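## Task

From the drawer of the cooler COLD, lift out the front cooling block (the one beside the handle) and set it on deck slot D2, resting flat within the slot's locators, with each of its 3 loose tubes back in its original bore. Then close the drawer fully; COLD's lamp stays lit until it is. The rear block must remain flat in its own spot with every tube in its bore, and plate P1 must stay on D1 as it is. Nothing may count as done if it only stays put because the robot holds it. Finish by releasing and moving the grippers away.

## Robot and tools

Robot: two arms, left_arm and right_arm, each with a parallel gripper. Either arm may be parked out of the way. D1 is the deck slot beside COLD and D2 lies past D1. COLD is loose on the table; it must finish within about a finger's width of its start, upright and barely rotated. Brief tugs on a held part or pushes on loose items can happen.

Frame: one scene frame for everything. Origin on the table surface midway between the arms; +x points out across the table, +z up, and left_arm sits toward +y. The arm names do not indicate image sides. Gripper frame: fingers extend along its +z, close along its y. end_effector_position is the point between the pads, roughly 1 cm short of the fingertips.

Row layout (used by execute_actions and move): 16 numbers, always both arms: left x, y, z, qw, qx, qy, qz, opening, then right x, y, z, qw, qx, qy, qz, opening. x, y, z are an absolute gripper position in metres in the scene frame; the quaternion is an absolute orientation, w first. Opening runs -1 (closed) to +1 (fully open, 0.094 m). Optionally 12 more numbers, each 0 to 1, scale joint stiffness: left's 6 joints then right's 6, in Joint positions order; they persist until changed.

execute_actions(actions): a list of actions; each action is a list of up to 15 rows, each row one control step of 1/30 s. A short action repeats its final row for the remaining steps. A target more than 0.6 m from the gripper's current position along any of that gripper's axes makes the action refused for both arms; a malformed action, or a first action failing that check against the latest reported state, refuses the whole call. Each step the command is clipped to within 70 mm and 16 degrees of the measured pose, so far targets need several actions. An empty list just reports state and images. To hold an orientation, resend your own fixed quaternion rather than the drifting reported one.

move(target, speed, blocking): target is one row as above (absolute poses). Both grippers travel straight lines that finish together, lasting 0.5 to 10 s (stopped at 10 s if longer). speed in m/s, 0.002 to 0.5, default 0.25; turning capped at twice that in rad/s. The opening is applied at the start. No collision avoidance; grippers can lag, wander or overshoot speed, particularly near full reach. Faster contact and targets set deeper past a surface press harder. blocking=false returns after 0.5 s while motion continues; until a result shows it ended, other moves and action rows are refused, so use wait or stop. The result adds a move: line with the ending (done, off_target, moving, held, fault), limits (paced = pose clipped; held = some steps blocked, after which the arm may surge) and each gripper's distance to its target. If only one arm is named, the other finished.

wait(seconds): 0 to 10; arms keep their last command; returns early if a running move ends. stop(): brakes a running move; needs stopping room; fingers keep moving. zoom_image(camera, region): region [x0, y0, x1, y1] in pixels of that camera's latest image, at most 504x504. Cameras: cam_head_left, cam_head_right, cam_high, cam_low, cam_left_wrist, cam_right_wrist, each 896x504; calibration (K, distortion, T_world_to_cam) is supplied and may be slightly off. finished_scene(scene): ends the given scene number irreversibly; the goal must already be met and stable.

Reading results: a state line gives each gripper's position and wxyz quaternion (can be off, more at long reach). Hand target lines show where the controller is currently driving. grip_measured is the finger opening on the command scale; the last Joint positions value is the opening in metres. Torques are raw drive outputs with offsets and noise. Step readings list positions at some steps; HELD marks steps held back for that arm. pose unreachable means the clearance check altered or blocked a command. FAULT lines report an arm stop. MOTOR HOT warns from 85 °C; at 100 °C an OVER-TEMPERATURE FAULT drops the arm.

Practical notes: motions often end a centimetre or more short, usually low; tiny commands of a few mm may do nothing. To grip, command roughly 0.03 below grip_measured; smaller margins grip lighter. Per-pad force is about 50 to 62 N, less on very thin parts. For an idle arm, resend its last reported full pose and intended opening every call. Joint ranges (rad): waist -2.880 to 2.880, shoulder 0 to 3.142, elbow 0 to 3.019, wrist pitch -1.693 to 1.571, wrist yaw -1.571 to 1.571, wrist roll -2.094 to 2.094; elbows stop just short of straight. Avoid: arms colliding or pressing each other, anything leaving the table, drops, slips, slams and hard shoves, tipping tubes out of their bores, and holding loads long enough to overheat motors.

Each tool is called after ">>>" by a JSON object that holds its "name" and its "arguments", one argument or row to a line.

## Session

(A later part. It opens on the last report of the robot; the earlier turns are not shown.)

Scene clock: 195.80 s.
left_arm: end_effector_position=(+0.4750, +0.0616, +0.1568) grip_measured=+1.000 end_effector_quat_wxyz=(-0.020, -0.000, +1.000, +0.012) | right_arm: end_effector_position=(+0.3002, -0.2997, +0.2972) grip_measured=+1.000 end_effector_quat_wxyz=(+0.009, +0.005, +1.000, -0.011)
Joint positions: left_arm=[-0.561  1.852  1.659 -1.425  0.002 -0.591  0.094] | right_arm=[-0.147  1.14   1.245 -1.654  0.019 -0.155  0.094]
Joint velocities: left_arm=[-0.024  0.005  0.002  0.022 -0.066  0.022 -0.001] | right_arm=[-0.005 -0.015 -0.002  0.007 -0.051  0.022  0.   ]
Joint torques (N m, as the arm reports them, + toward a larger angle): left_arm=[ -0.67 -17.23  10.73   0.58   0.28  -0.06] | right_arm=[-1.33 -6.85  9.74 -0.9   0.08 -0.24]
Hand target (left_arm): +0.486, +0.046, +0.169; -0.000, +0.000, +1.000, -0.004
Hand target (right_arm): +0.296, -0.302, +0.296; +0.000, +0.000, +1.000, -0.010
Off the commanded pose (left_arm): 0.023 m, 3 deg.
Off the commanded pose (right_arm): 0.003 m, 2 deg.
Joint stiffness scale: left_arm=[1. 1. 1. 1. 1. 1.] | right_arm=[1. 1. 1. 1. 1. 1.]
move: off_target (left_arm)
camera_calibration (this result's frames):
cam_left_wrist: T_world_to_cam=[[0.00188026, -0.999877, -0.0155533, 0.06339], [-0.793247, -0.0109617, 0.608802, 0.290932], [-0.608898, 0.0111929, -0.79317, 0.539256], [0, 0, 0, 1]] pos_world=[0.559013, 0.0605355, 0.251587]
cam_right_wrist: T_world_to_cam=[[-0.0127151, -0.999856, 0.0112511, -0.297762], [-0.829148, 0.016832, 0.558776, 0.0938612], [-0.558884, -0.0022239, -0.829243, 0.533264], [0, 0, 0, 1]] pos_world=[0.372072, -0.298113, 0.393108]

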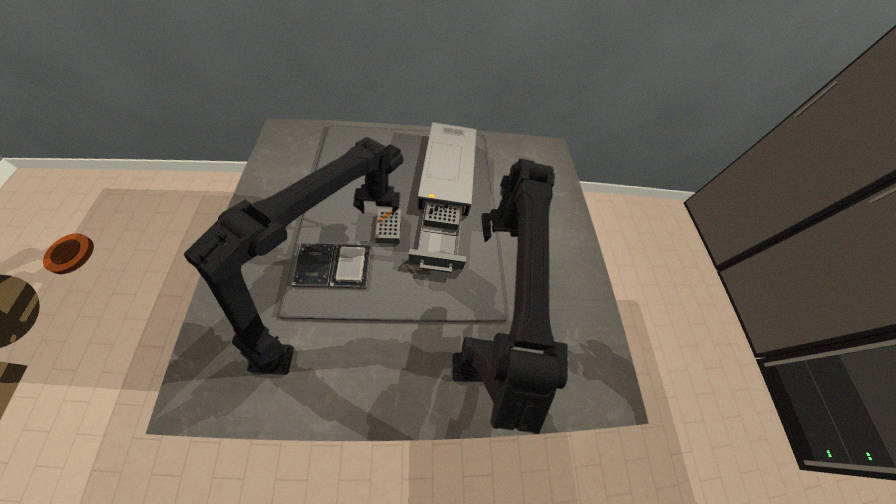

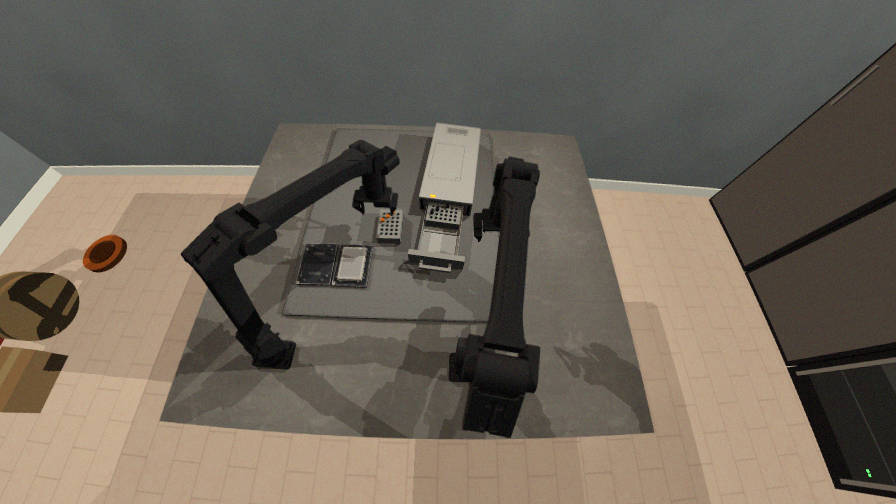

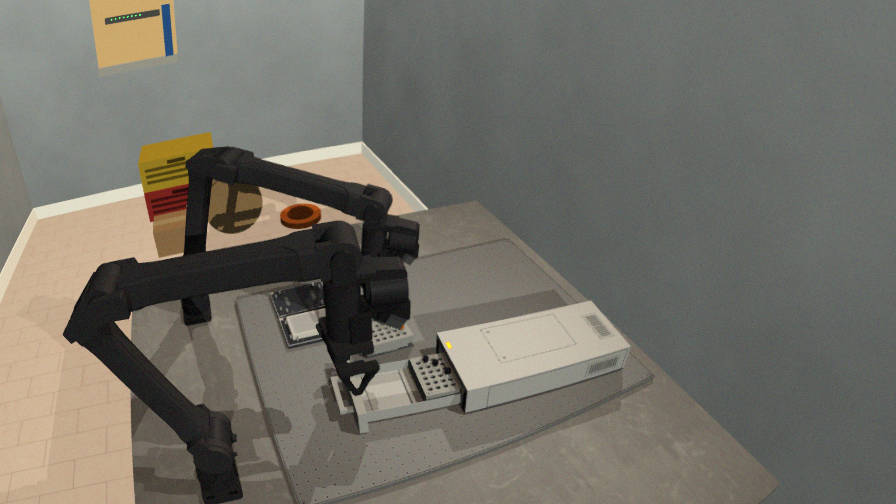

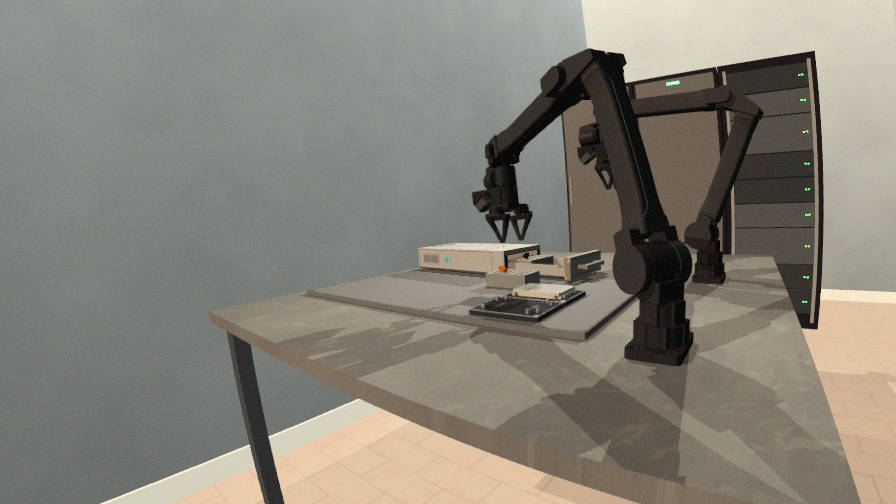

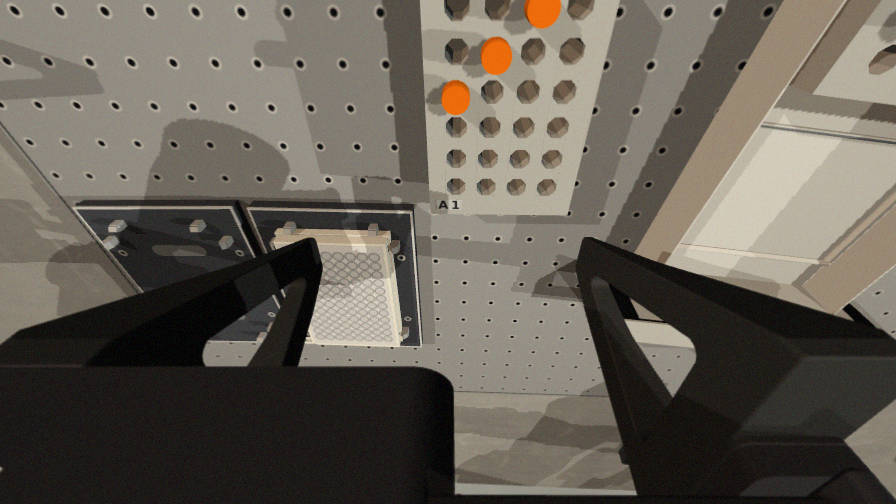

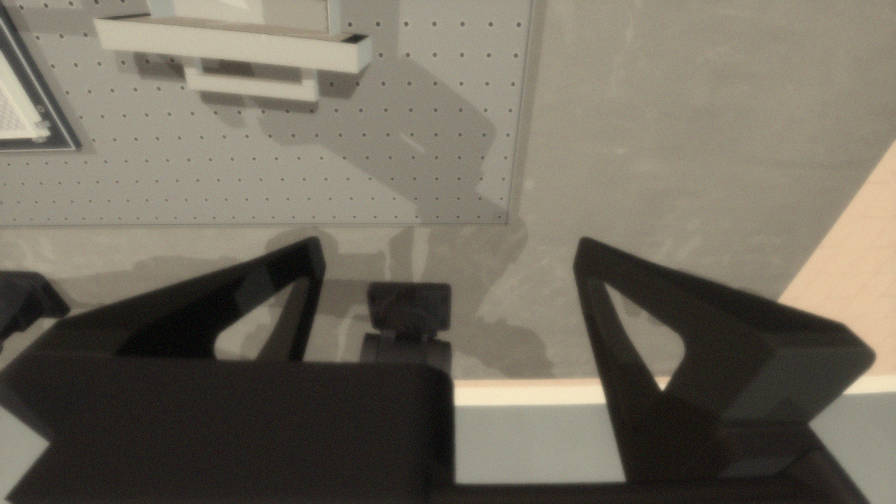

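>>> {"name": "move", "arguments": {
  "target": [0.495,0.025,0.11,0,0,1,0,1,0.3,-0.3,0.3,0,0,1,0,1],
  "speed": 0.06
}}

Scene clock: 198.97 s.
left_arm: end_effector_position=(+0.4902, +0.0369, +0.1116) grip_measured=+1.000 end_effector_quat_wxyz=(-0.009, -0.001, +1.000, +0.005) | right_arm: end_effector_position=(+0.2981, -0.2968, +0.2969) grip_measured=+1.000 end_effector_quat_wxyz=(+0.005, +0.003, +1.000, -0.003)
Joint positions: left_arm=[-0.582  1.933  1.659 -1.318  0.002 -0.614  0.094] | right_arm=[-0.147  1.141  1.245 -1.665  0.004 -0.159  0.094]
Joint velocities: left_arm=[-0.024 -0.015  0.007  0.017 -0.095 -0.007  0.001] | right_arm=[-0.005 -0.024 -0.007  0.007  0.066  0.007  0.   ]
Joint torques (N m, as the arm reports them, + toward a larger angle): left_arm=[ -0.41 -17.99   8.71   0.8    0.08  -0.1 ] | right_arm=[-1.45 -5.63 11.51 -0.93 -0.1  -0.23]
Hand target (left_arm): +0.494, +0.025, +0.110; -0.000, -0.000, +1.000, -0.001
Hand target (right_arm): +0.300, -0.300, +0.300; -0.000, +0.000, +1.000, -0.000
Off the commanded pose (left_arm): 0.013 m, 1 deg.
Off the commanded pose (right_arm): 0.005 m, 1 deg.
Joint stiffness scale: left_arm=[1. 1. 1. 1. 1. 1.] | right_arm=[1. 1. 1. 1. 1. 1.]
move: off_target (left_arm)
camera_calibration (this result's frames):
cam_left_wrist: T_world_to_cam=[[0.00472481, -0.999988, -0.00148471, 0.0350301], [-0.806303, -0.00468786, 0.591485, 0.338357], [-0.591484, -0.00159752, -0.806315, 0.5064], [0, 0, 0, 1]] pos_world=[0.57218, 0.0374248, 0.208237]
cam_right_wrist: T_world_to_cam=[[-0.00787604, -0.999956, -0.00514927, -0.291454], [-0.824189, 0.00357546, 0.566303, 0.08463], [-0.56626, 0.00870419, -0.824181, 0.535829], [0, 0, 0, 1]] pos_world=[0.370874, -0.296408, 0.392193]

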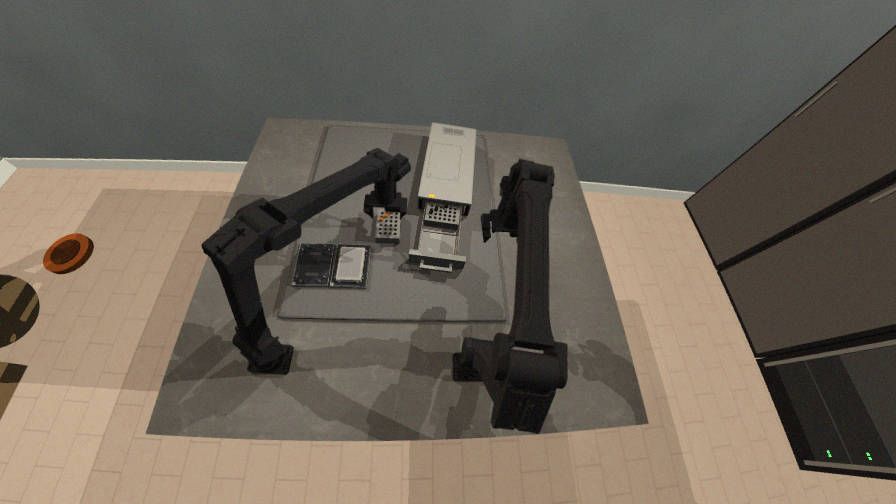

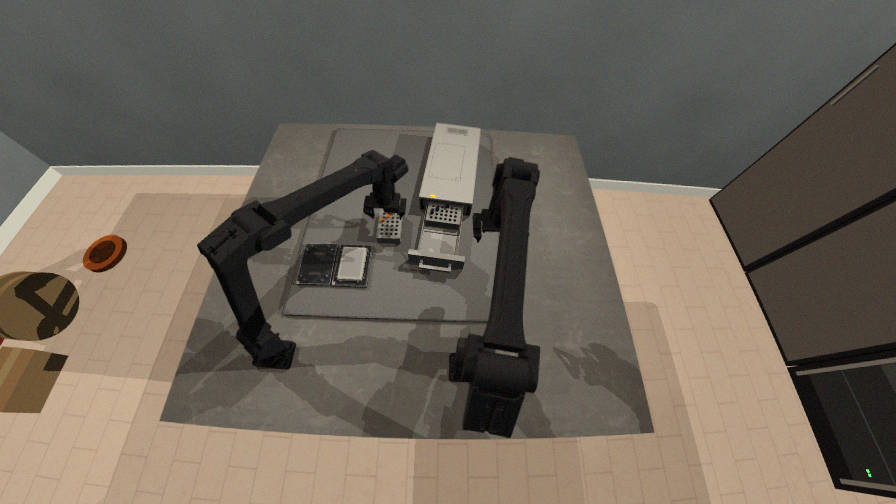

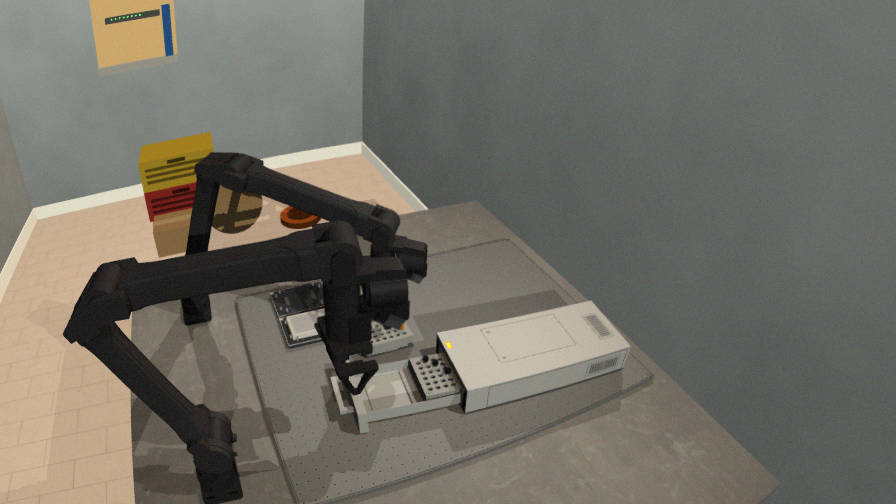

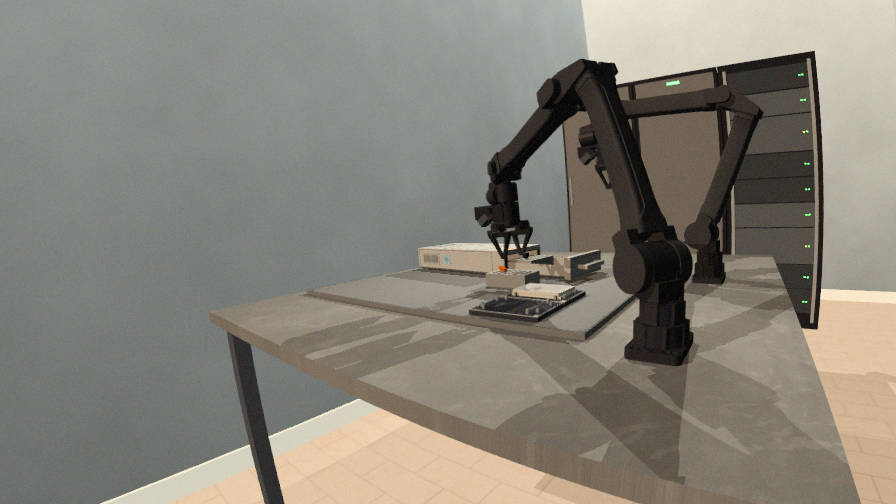

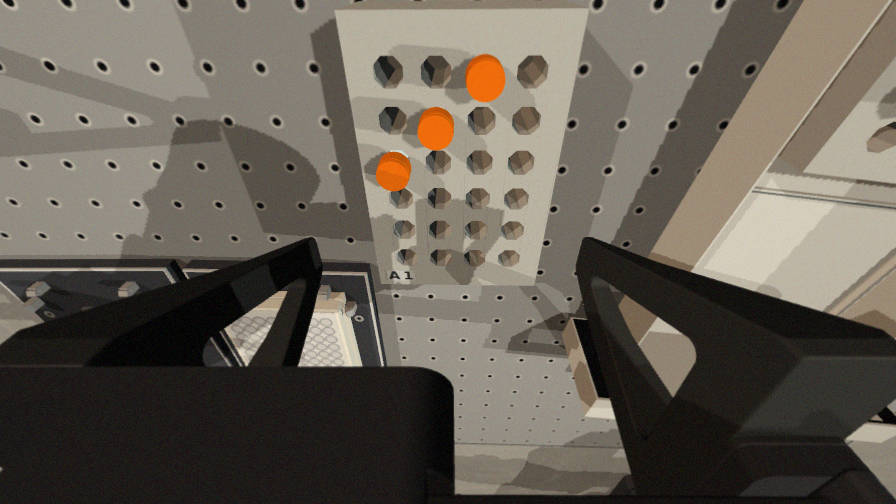

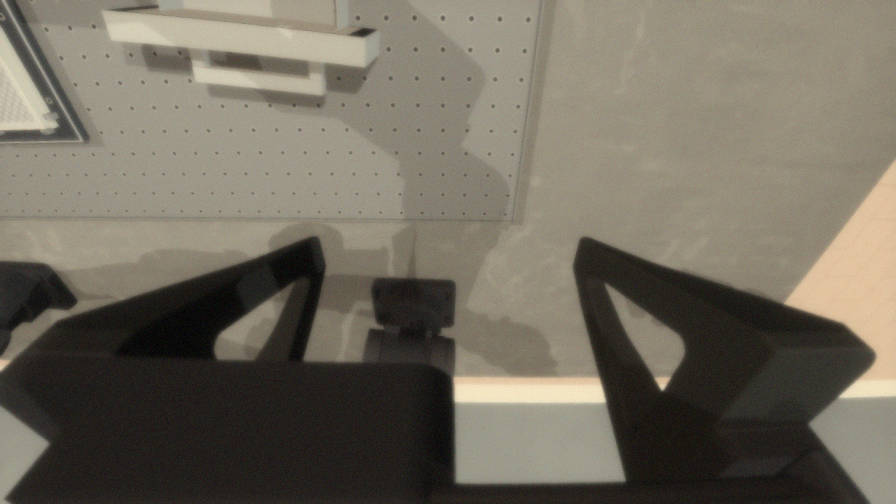

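>>> {"name": "move", "arguments": {
  "target": [0.49,0.018,0.085,0,0,1,0,1,0.3,-0.3,0.3,0,0,1,0,1],
  "speed": 0.04
}}

Scene clock: 201.37 s.
left_arm: end_effector_position=(+0.4908, +0.0255, +0.0941) grip_measured=+1.000 end_effector_quat_wxyz=(-0.001, -0.001, +1.000, -0.001) | right_arm: end_effector_position=(+0.2981, -0.2968, +0.2969) grip_measured=+1.000 end_effector_quat_wxyz=(+0.005, +0.003, +1.000, -0.003)
Joint positions: left_arm=[-0.597  1.952  1.642 -1.261  0.002 -0.628  0.094] | right_arm=[-0.147  1.141  1.245 -1.665  0.004 -0.159  0.094]
Joint velocities: left_arm=[-0.015 -0.005  0.002  0.007 -0.007  0.007  0.001] | right_arm=[ 0.005 -0.005  0.012 -0.017  0.007  0.051  0.   ]
Joint torques (N m, as the arm reports them, + toward a larger angle): left_arm=[ -0.49 -18.29   7.27   0.86   0.05  -0.06] | right_arm=[-1.48 -5.67 11.51 -0.93 -0.1  -0.23]
Hand target (left_arm): +0.490, +0.018, +0.085; -0.000, +0.000, +1.000, -0.000
Hand target (right_arm): +0.300, -0.300, +0.300; +0.000, +0.000, +1.000, -0.000
Off the commanded pose (left_arm): 0.012 m, 0 deg.
Off the commanded pose (right_arm): 0.005 m, 1 deg.
Joint stiffness scale: left_arm=[1. 1. 1. 1. 1. 1.] | right_arm=[1. 1. 1. 1. 1. 1.]
move: off_target (left_arm)
camera_calibration (this result's frames):
cam_left_wrist: T_world_to_cam=[[0.0031332, -0.999948, 0.00972759, 0.0233365], [-0.815609, 0.00307303, 0.578595, 0.354708], [-0.578595, -0.00974676, -0.815557, 0.487367], [0, 0, 0, 1]] pos_world=[0.571218, 0.0269955, 0.192016]
cam_right_wrist: T_world_to_cam=[[-0.00749461, -0.999959, -0.00514568, -0.29157], [-0.824189, 0.00326309, 0.566305, 0.0845368], [-0.566265, 0.00848525, -0.82418, 0.535765], [0, 0, 0, 1]] pos_world=[0.370874, -0.29638, 0.392193]

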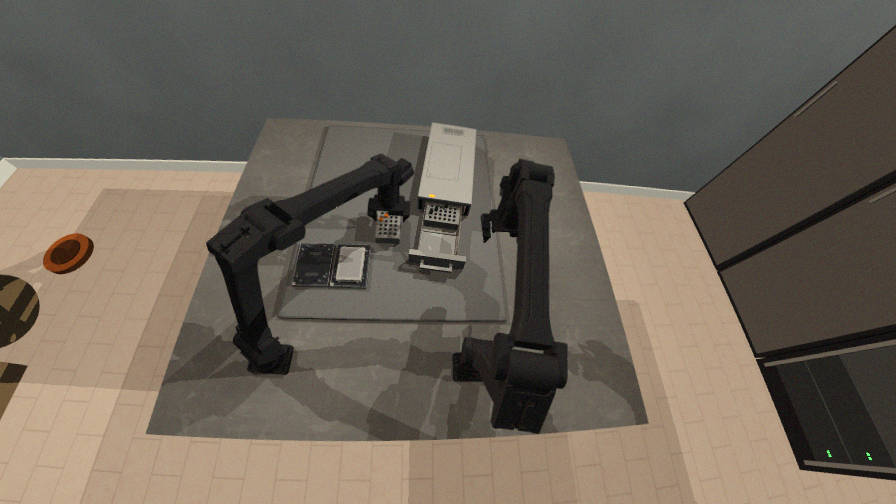

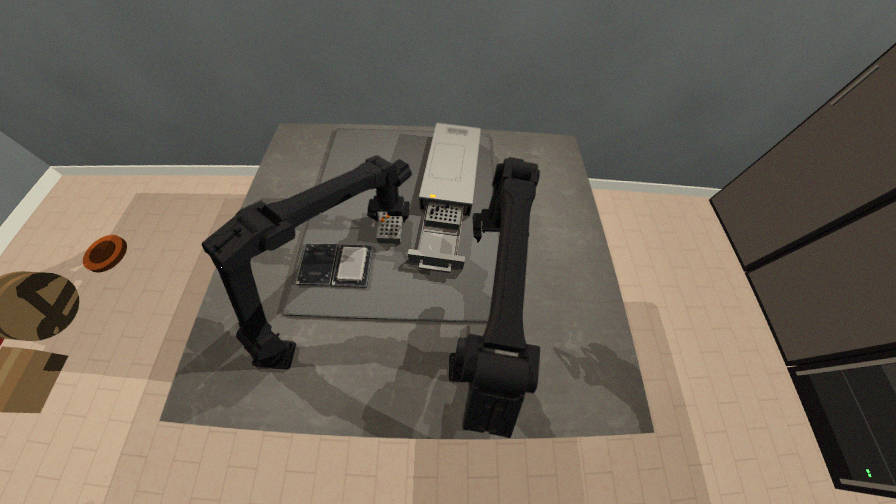

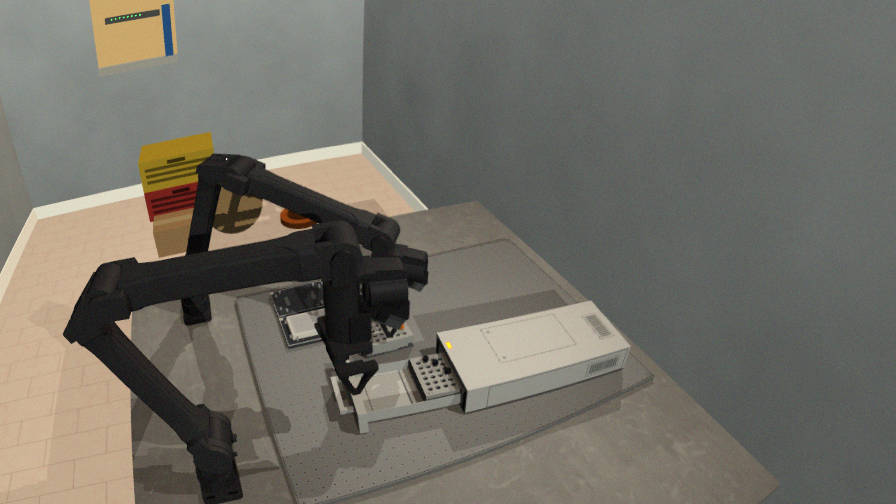

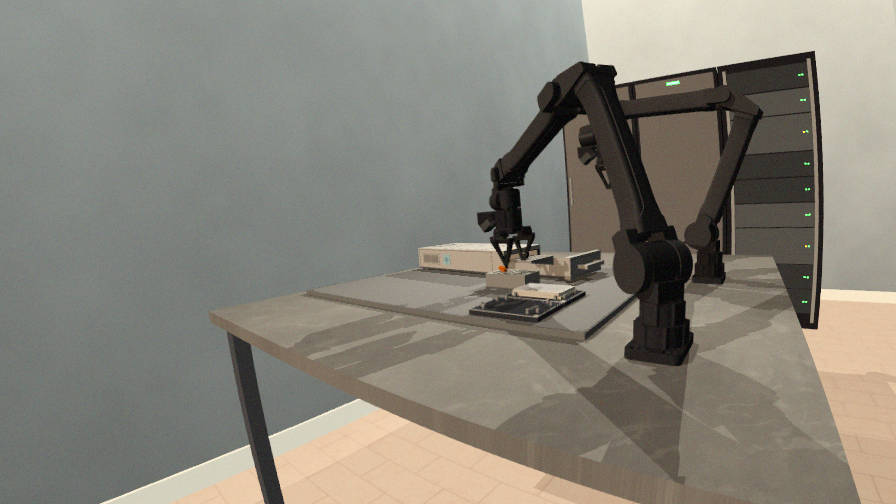

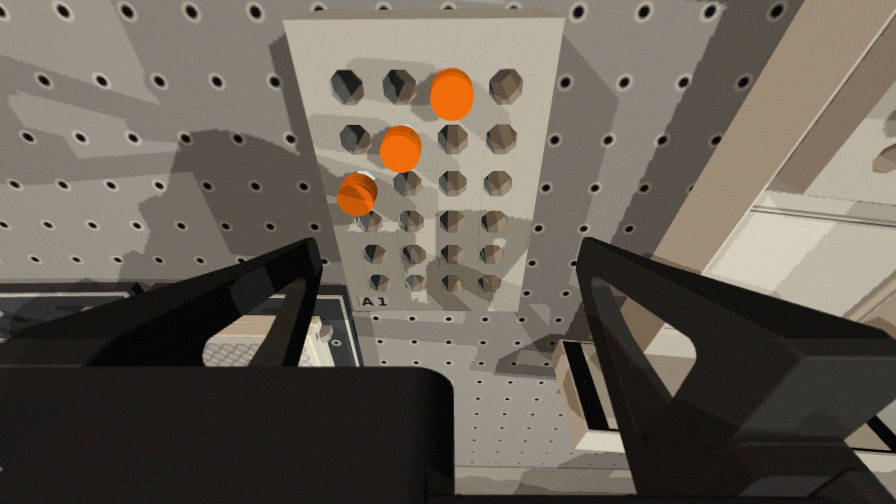

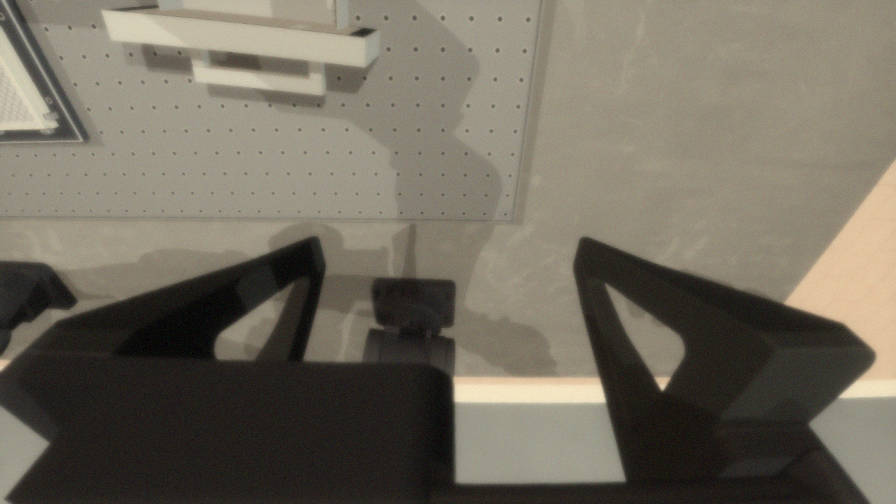

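Overshot ~7 mm; want y≈0.032.

>>> {"name": "move", "arguments": {
  "target": [0.487,0.036,0.09,0,0,1,0,1,0.3,-0.3,0.3,0,0,1,0,1],
  "speed": 0.03
}}

Scene clock: 203.50 s.
left_arm: end_effector_position=(+0.4793, +0.0338, +0.0795) grip_measured=+1.000 end_effector_quat_wxyz=(-0.015, -0.000, +1.000, +0.010) | right_arm: end_effector_position=(+0.2981, -0.2968, +0.2969) grip_measured=+1.000 end_effector_quat_wxyz=(+0.005, +0.003, +1.000, -0.003)
Joint positions: left_arm=[-0.597  1.951  1.599 -1.255  0.002 -0.627  0.094] | right_arm=[-0.147  1.141  1.245 -1.665  0.004 -0.159  0.094]
Joint velocities: left_arm=[-0.005 -0.015 -0.007 -0.007 -0.066 -0.007 -0.002] | right_arm=[-0.005 -0.005 -0.012  0.002  0.007 -0.007  0.   ]
Joint torques (N m, as the arm reports them, + toward a larger angle): left_arm=[  1.   -21.02   7.04   0.84  -0.01   0.16] | right_arm=[-1.49 -5.66 11.51 -0.93 -0.1  -0.23]
Hand target (left_arm): +0.487, +0.036, +0.090; +0.000, -0.000, +1.000, +0.000
Hand target (right_arm): +0.300, -0.300, +0.300; +0.000, +0.000, +1.000, -0.000
Off the commanded pose (left_arm): 0.013 m, 2 deg.
Off the commanded pose (right_arm): 0.005 m, 1 deg.
Joint stiffness scale: left_arm=[1. 1. 1. 1. 1. 1.] | right_arm=[1. 1. 1. 1. 1. 1.]
move: off_target (left_arm)
camera_calibration (this result's frames):
cam_left_wrist: T_world_to_cam=[[0.0027346, -0.999936, -0.0109344, 0.0336563], [-0.798834, -0.00876198, 0.601488, 0.344321], [-0.601545, 0.00708998, -0.798807, 0.477989], [0, 0, 0, 1]] pos_world=[0.562495, 0.0332821, 0.175085]
cam_right_wrist: T_world_to_cam=[[-0.00749461, -0.999959, -0.00514568, -0.29157], [-0.824189, 0.00326309, 0.566305, 0.0845368], [-0.566265, 0.00848525, -0.82418, 0.535765], [0, 0, 0, 1]] pos_world=[0.370874, -0.29638, 0.392193]

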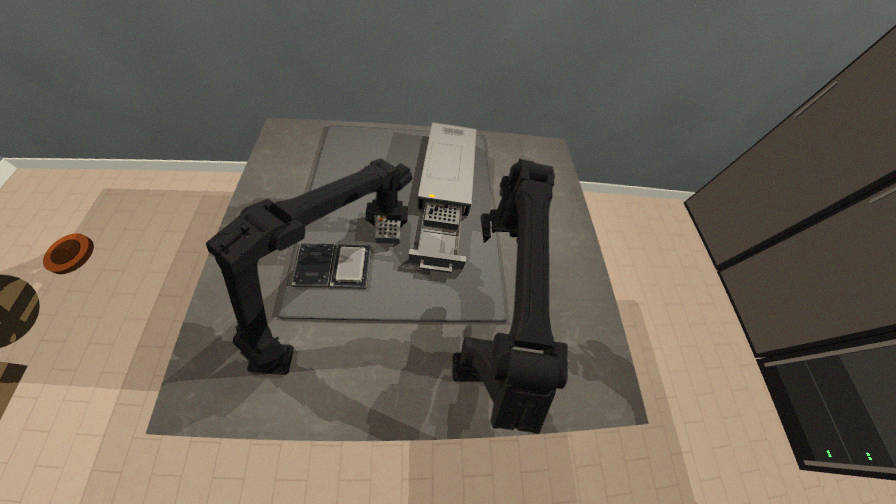

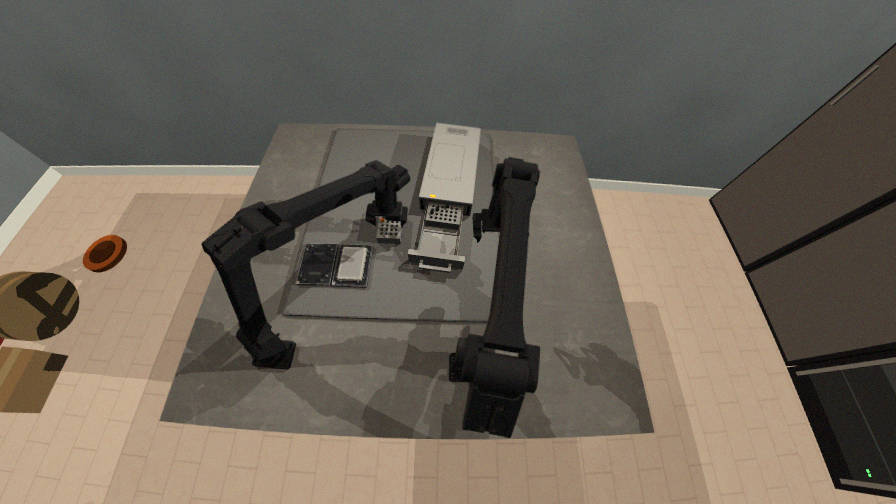

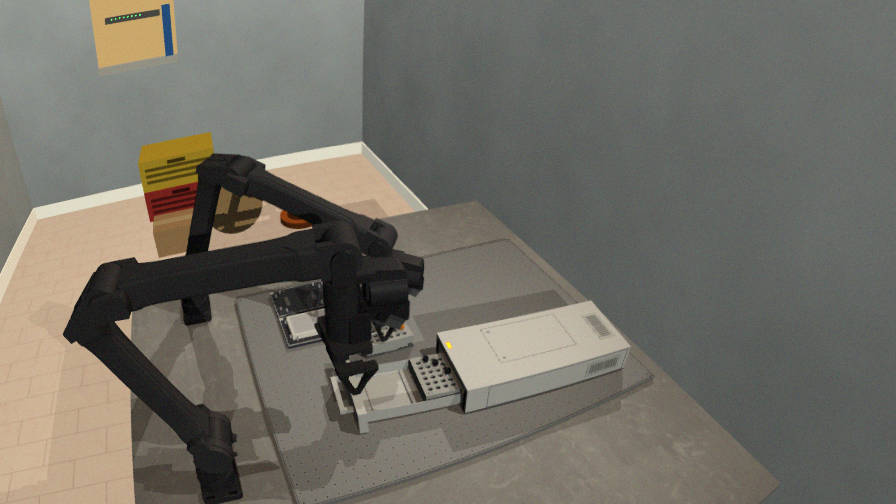

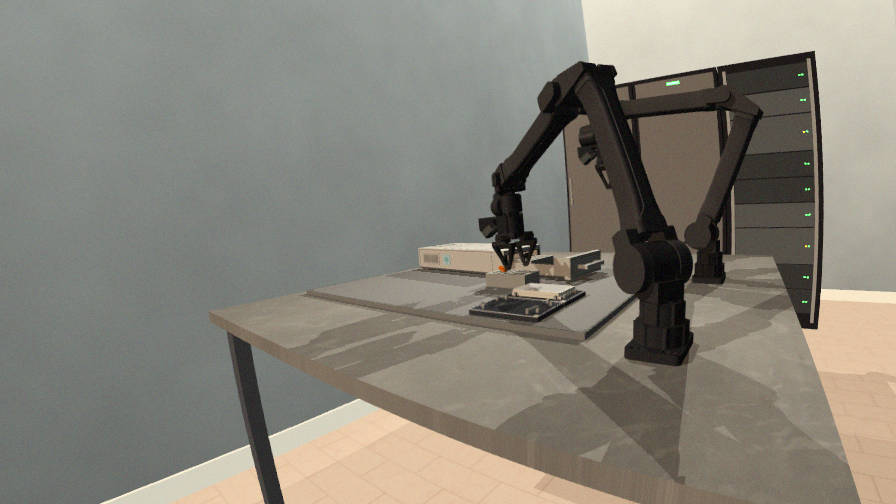

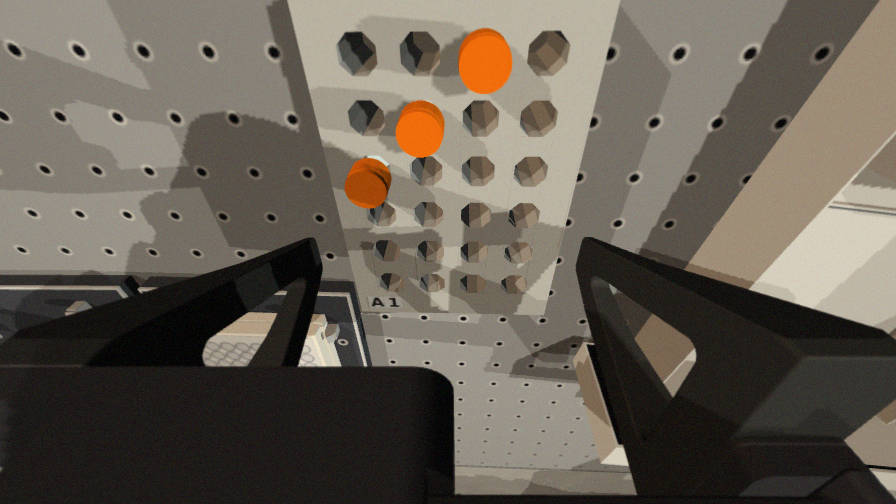

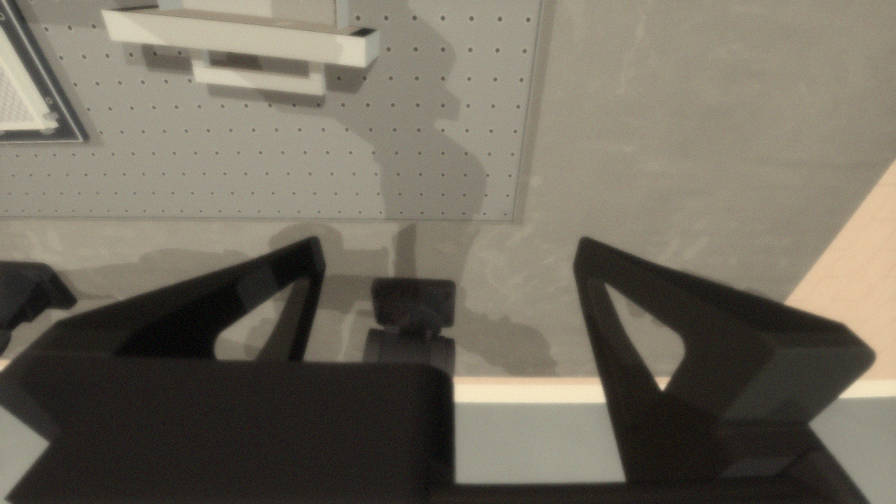

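Centred. Descend.

>>> {"name": "move", "arguments": {
  "target": [0.48,0.033,0.045,0,0,1,0,1,0.3,-0.3,0.3,0,0,1,0,1],
  "speed": 0.03
}}

Scene clock: 206.43 s.
left_arm: end_effector_position=(+0.4781, +0.0347, +0.0554) grip_measured=+1.000 end_effector_quat_wxyz=(-0.000, -0.000, +1.000, -0.001) | right_arm: end_effector_position=(+0.2981, -0.2968, +0.2969) grip_measured=+1.000 end_effector_quat_wxyz=(+0.005, +0.003, +1.000, -0.003)
Joint positions: left_arm=[-0.597  1.949  1.528 -1.149  0.002 -0.627  0.094] | right_arm=[-0.147  1.141  1.245 -1.665  0.004 -0.159  0.094]
Joint velocities: left_arm=[-0.015 -0.015 -0.017  0.017  0.007 -0.007 -0.   ] | right_arm=[-0.005  0.005 -0.007  0.002  0.007 -0.007  0.   ]
Joint torques (N m, as the arm reports them, + toward a larger angle): left_arm=[  0.15 -16.96   6.82   0.72   0.04   0.02] | right_arm=[-1.49 -5.64 11.52 -0.92 -0.1  -0.23]
Hand target (left_arm): +0.480, +0.033, +0.045; -0.000, -0.000, +1.000, -0.000
Hand target (right_arm): +0.300, -0.300, +0.300; +0.000, +0.000, +1.000, -0.000
Off the commanded pose (left_arm): 0.011 m, 0 deg.
Off the commanded pose (right_arm): 0.005 m, 1 deg.
Joint stiffness scale: left_arm=[1. 1. 1. 1. 1. 1.] | right_arm=[1. 1. 1. 1. 1. 1.]
move: off_target (left_arm)
camera_calibration (this result's frames):
cam_left_wrist: T_world_to_cam=[[0.00235099, -0.999936, 0.0110761, 0.0332402], [-0.816678, 0.00447202, 0.577076, 0.367294], [-0.577089, -0.0104023, -0.816615, 0.447879], [0, 0, 0, 1]] pos_world=[0.558349, 0.0362545, 0.15342]
cam_right_wrist: T_world_to_cam=[[-0.00749461, -0.999959, -0.00514568, -0.29157], [-0.824189, 0.00326309, 0.566305, 0.0845368], [-0.566265, 0.00848525, -0.82418, 0.535765], [0, 0, 0, 1]] pos_world=[0.370874, -0.29638, 0.392193]

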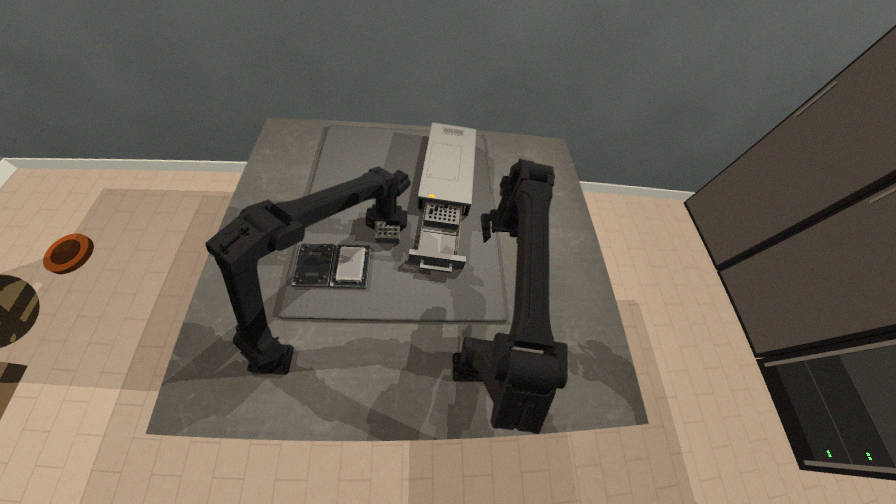

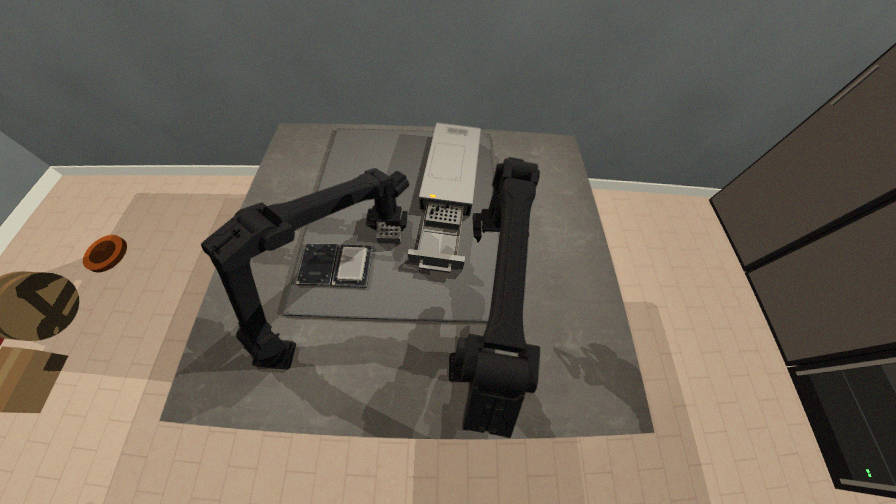

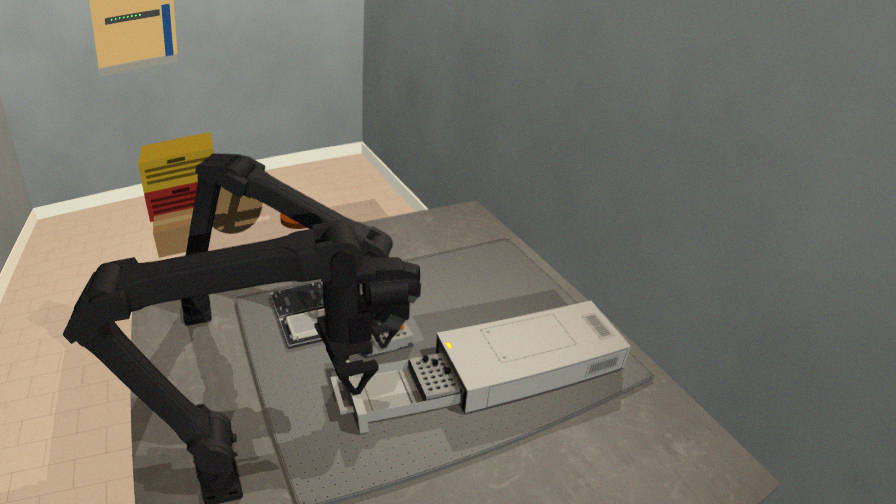

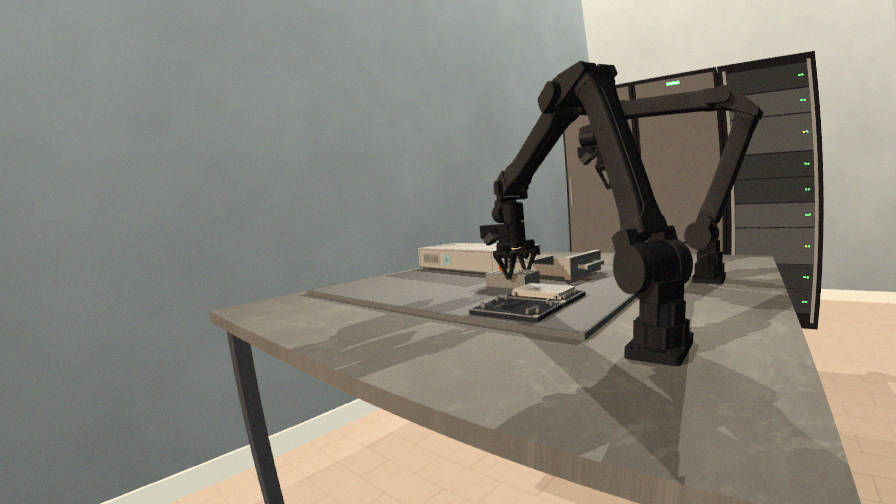

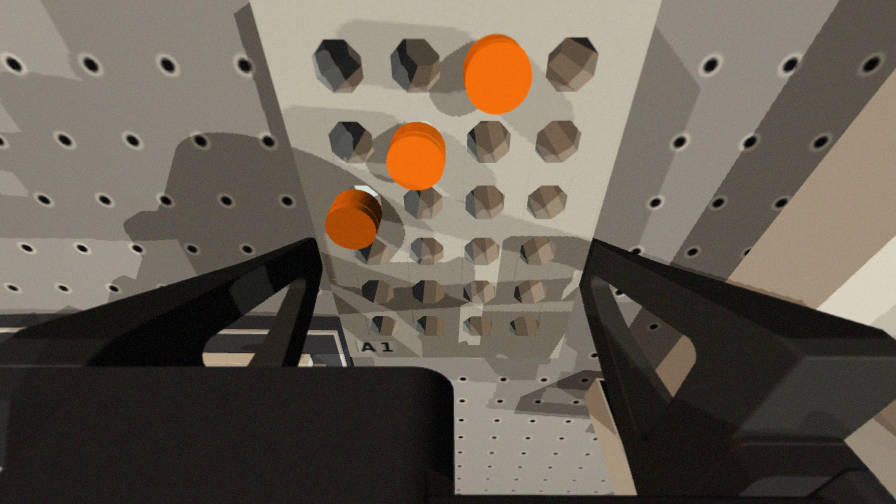

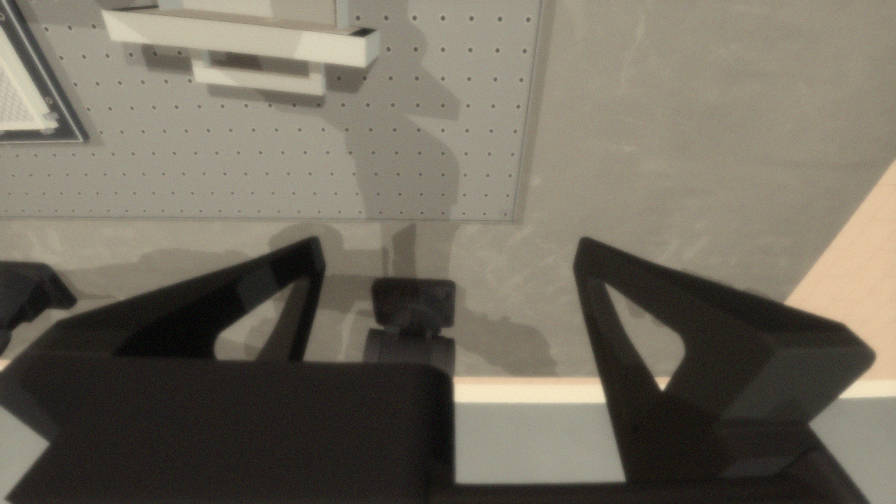

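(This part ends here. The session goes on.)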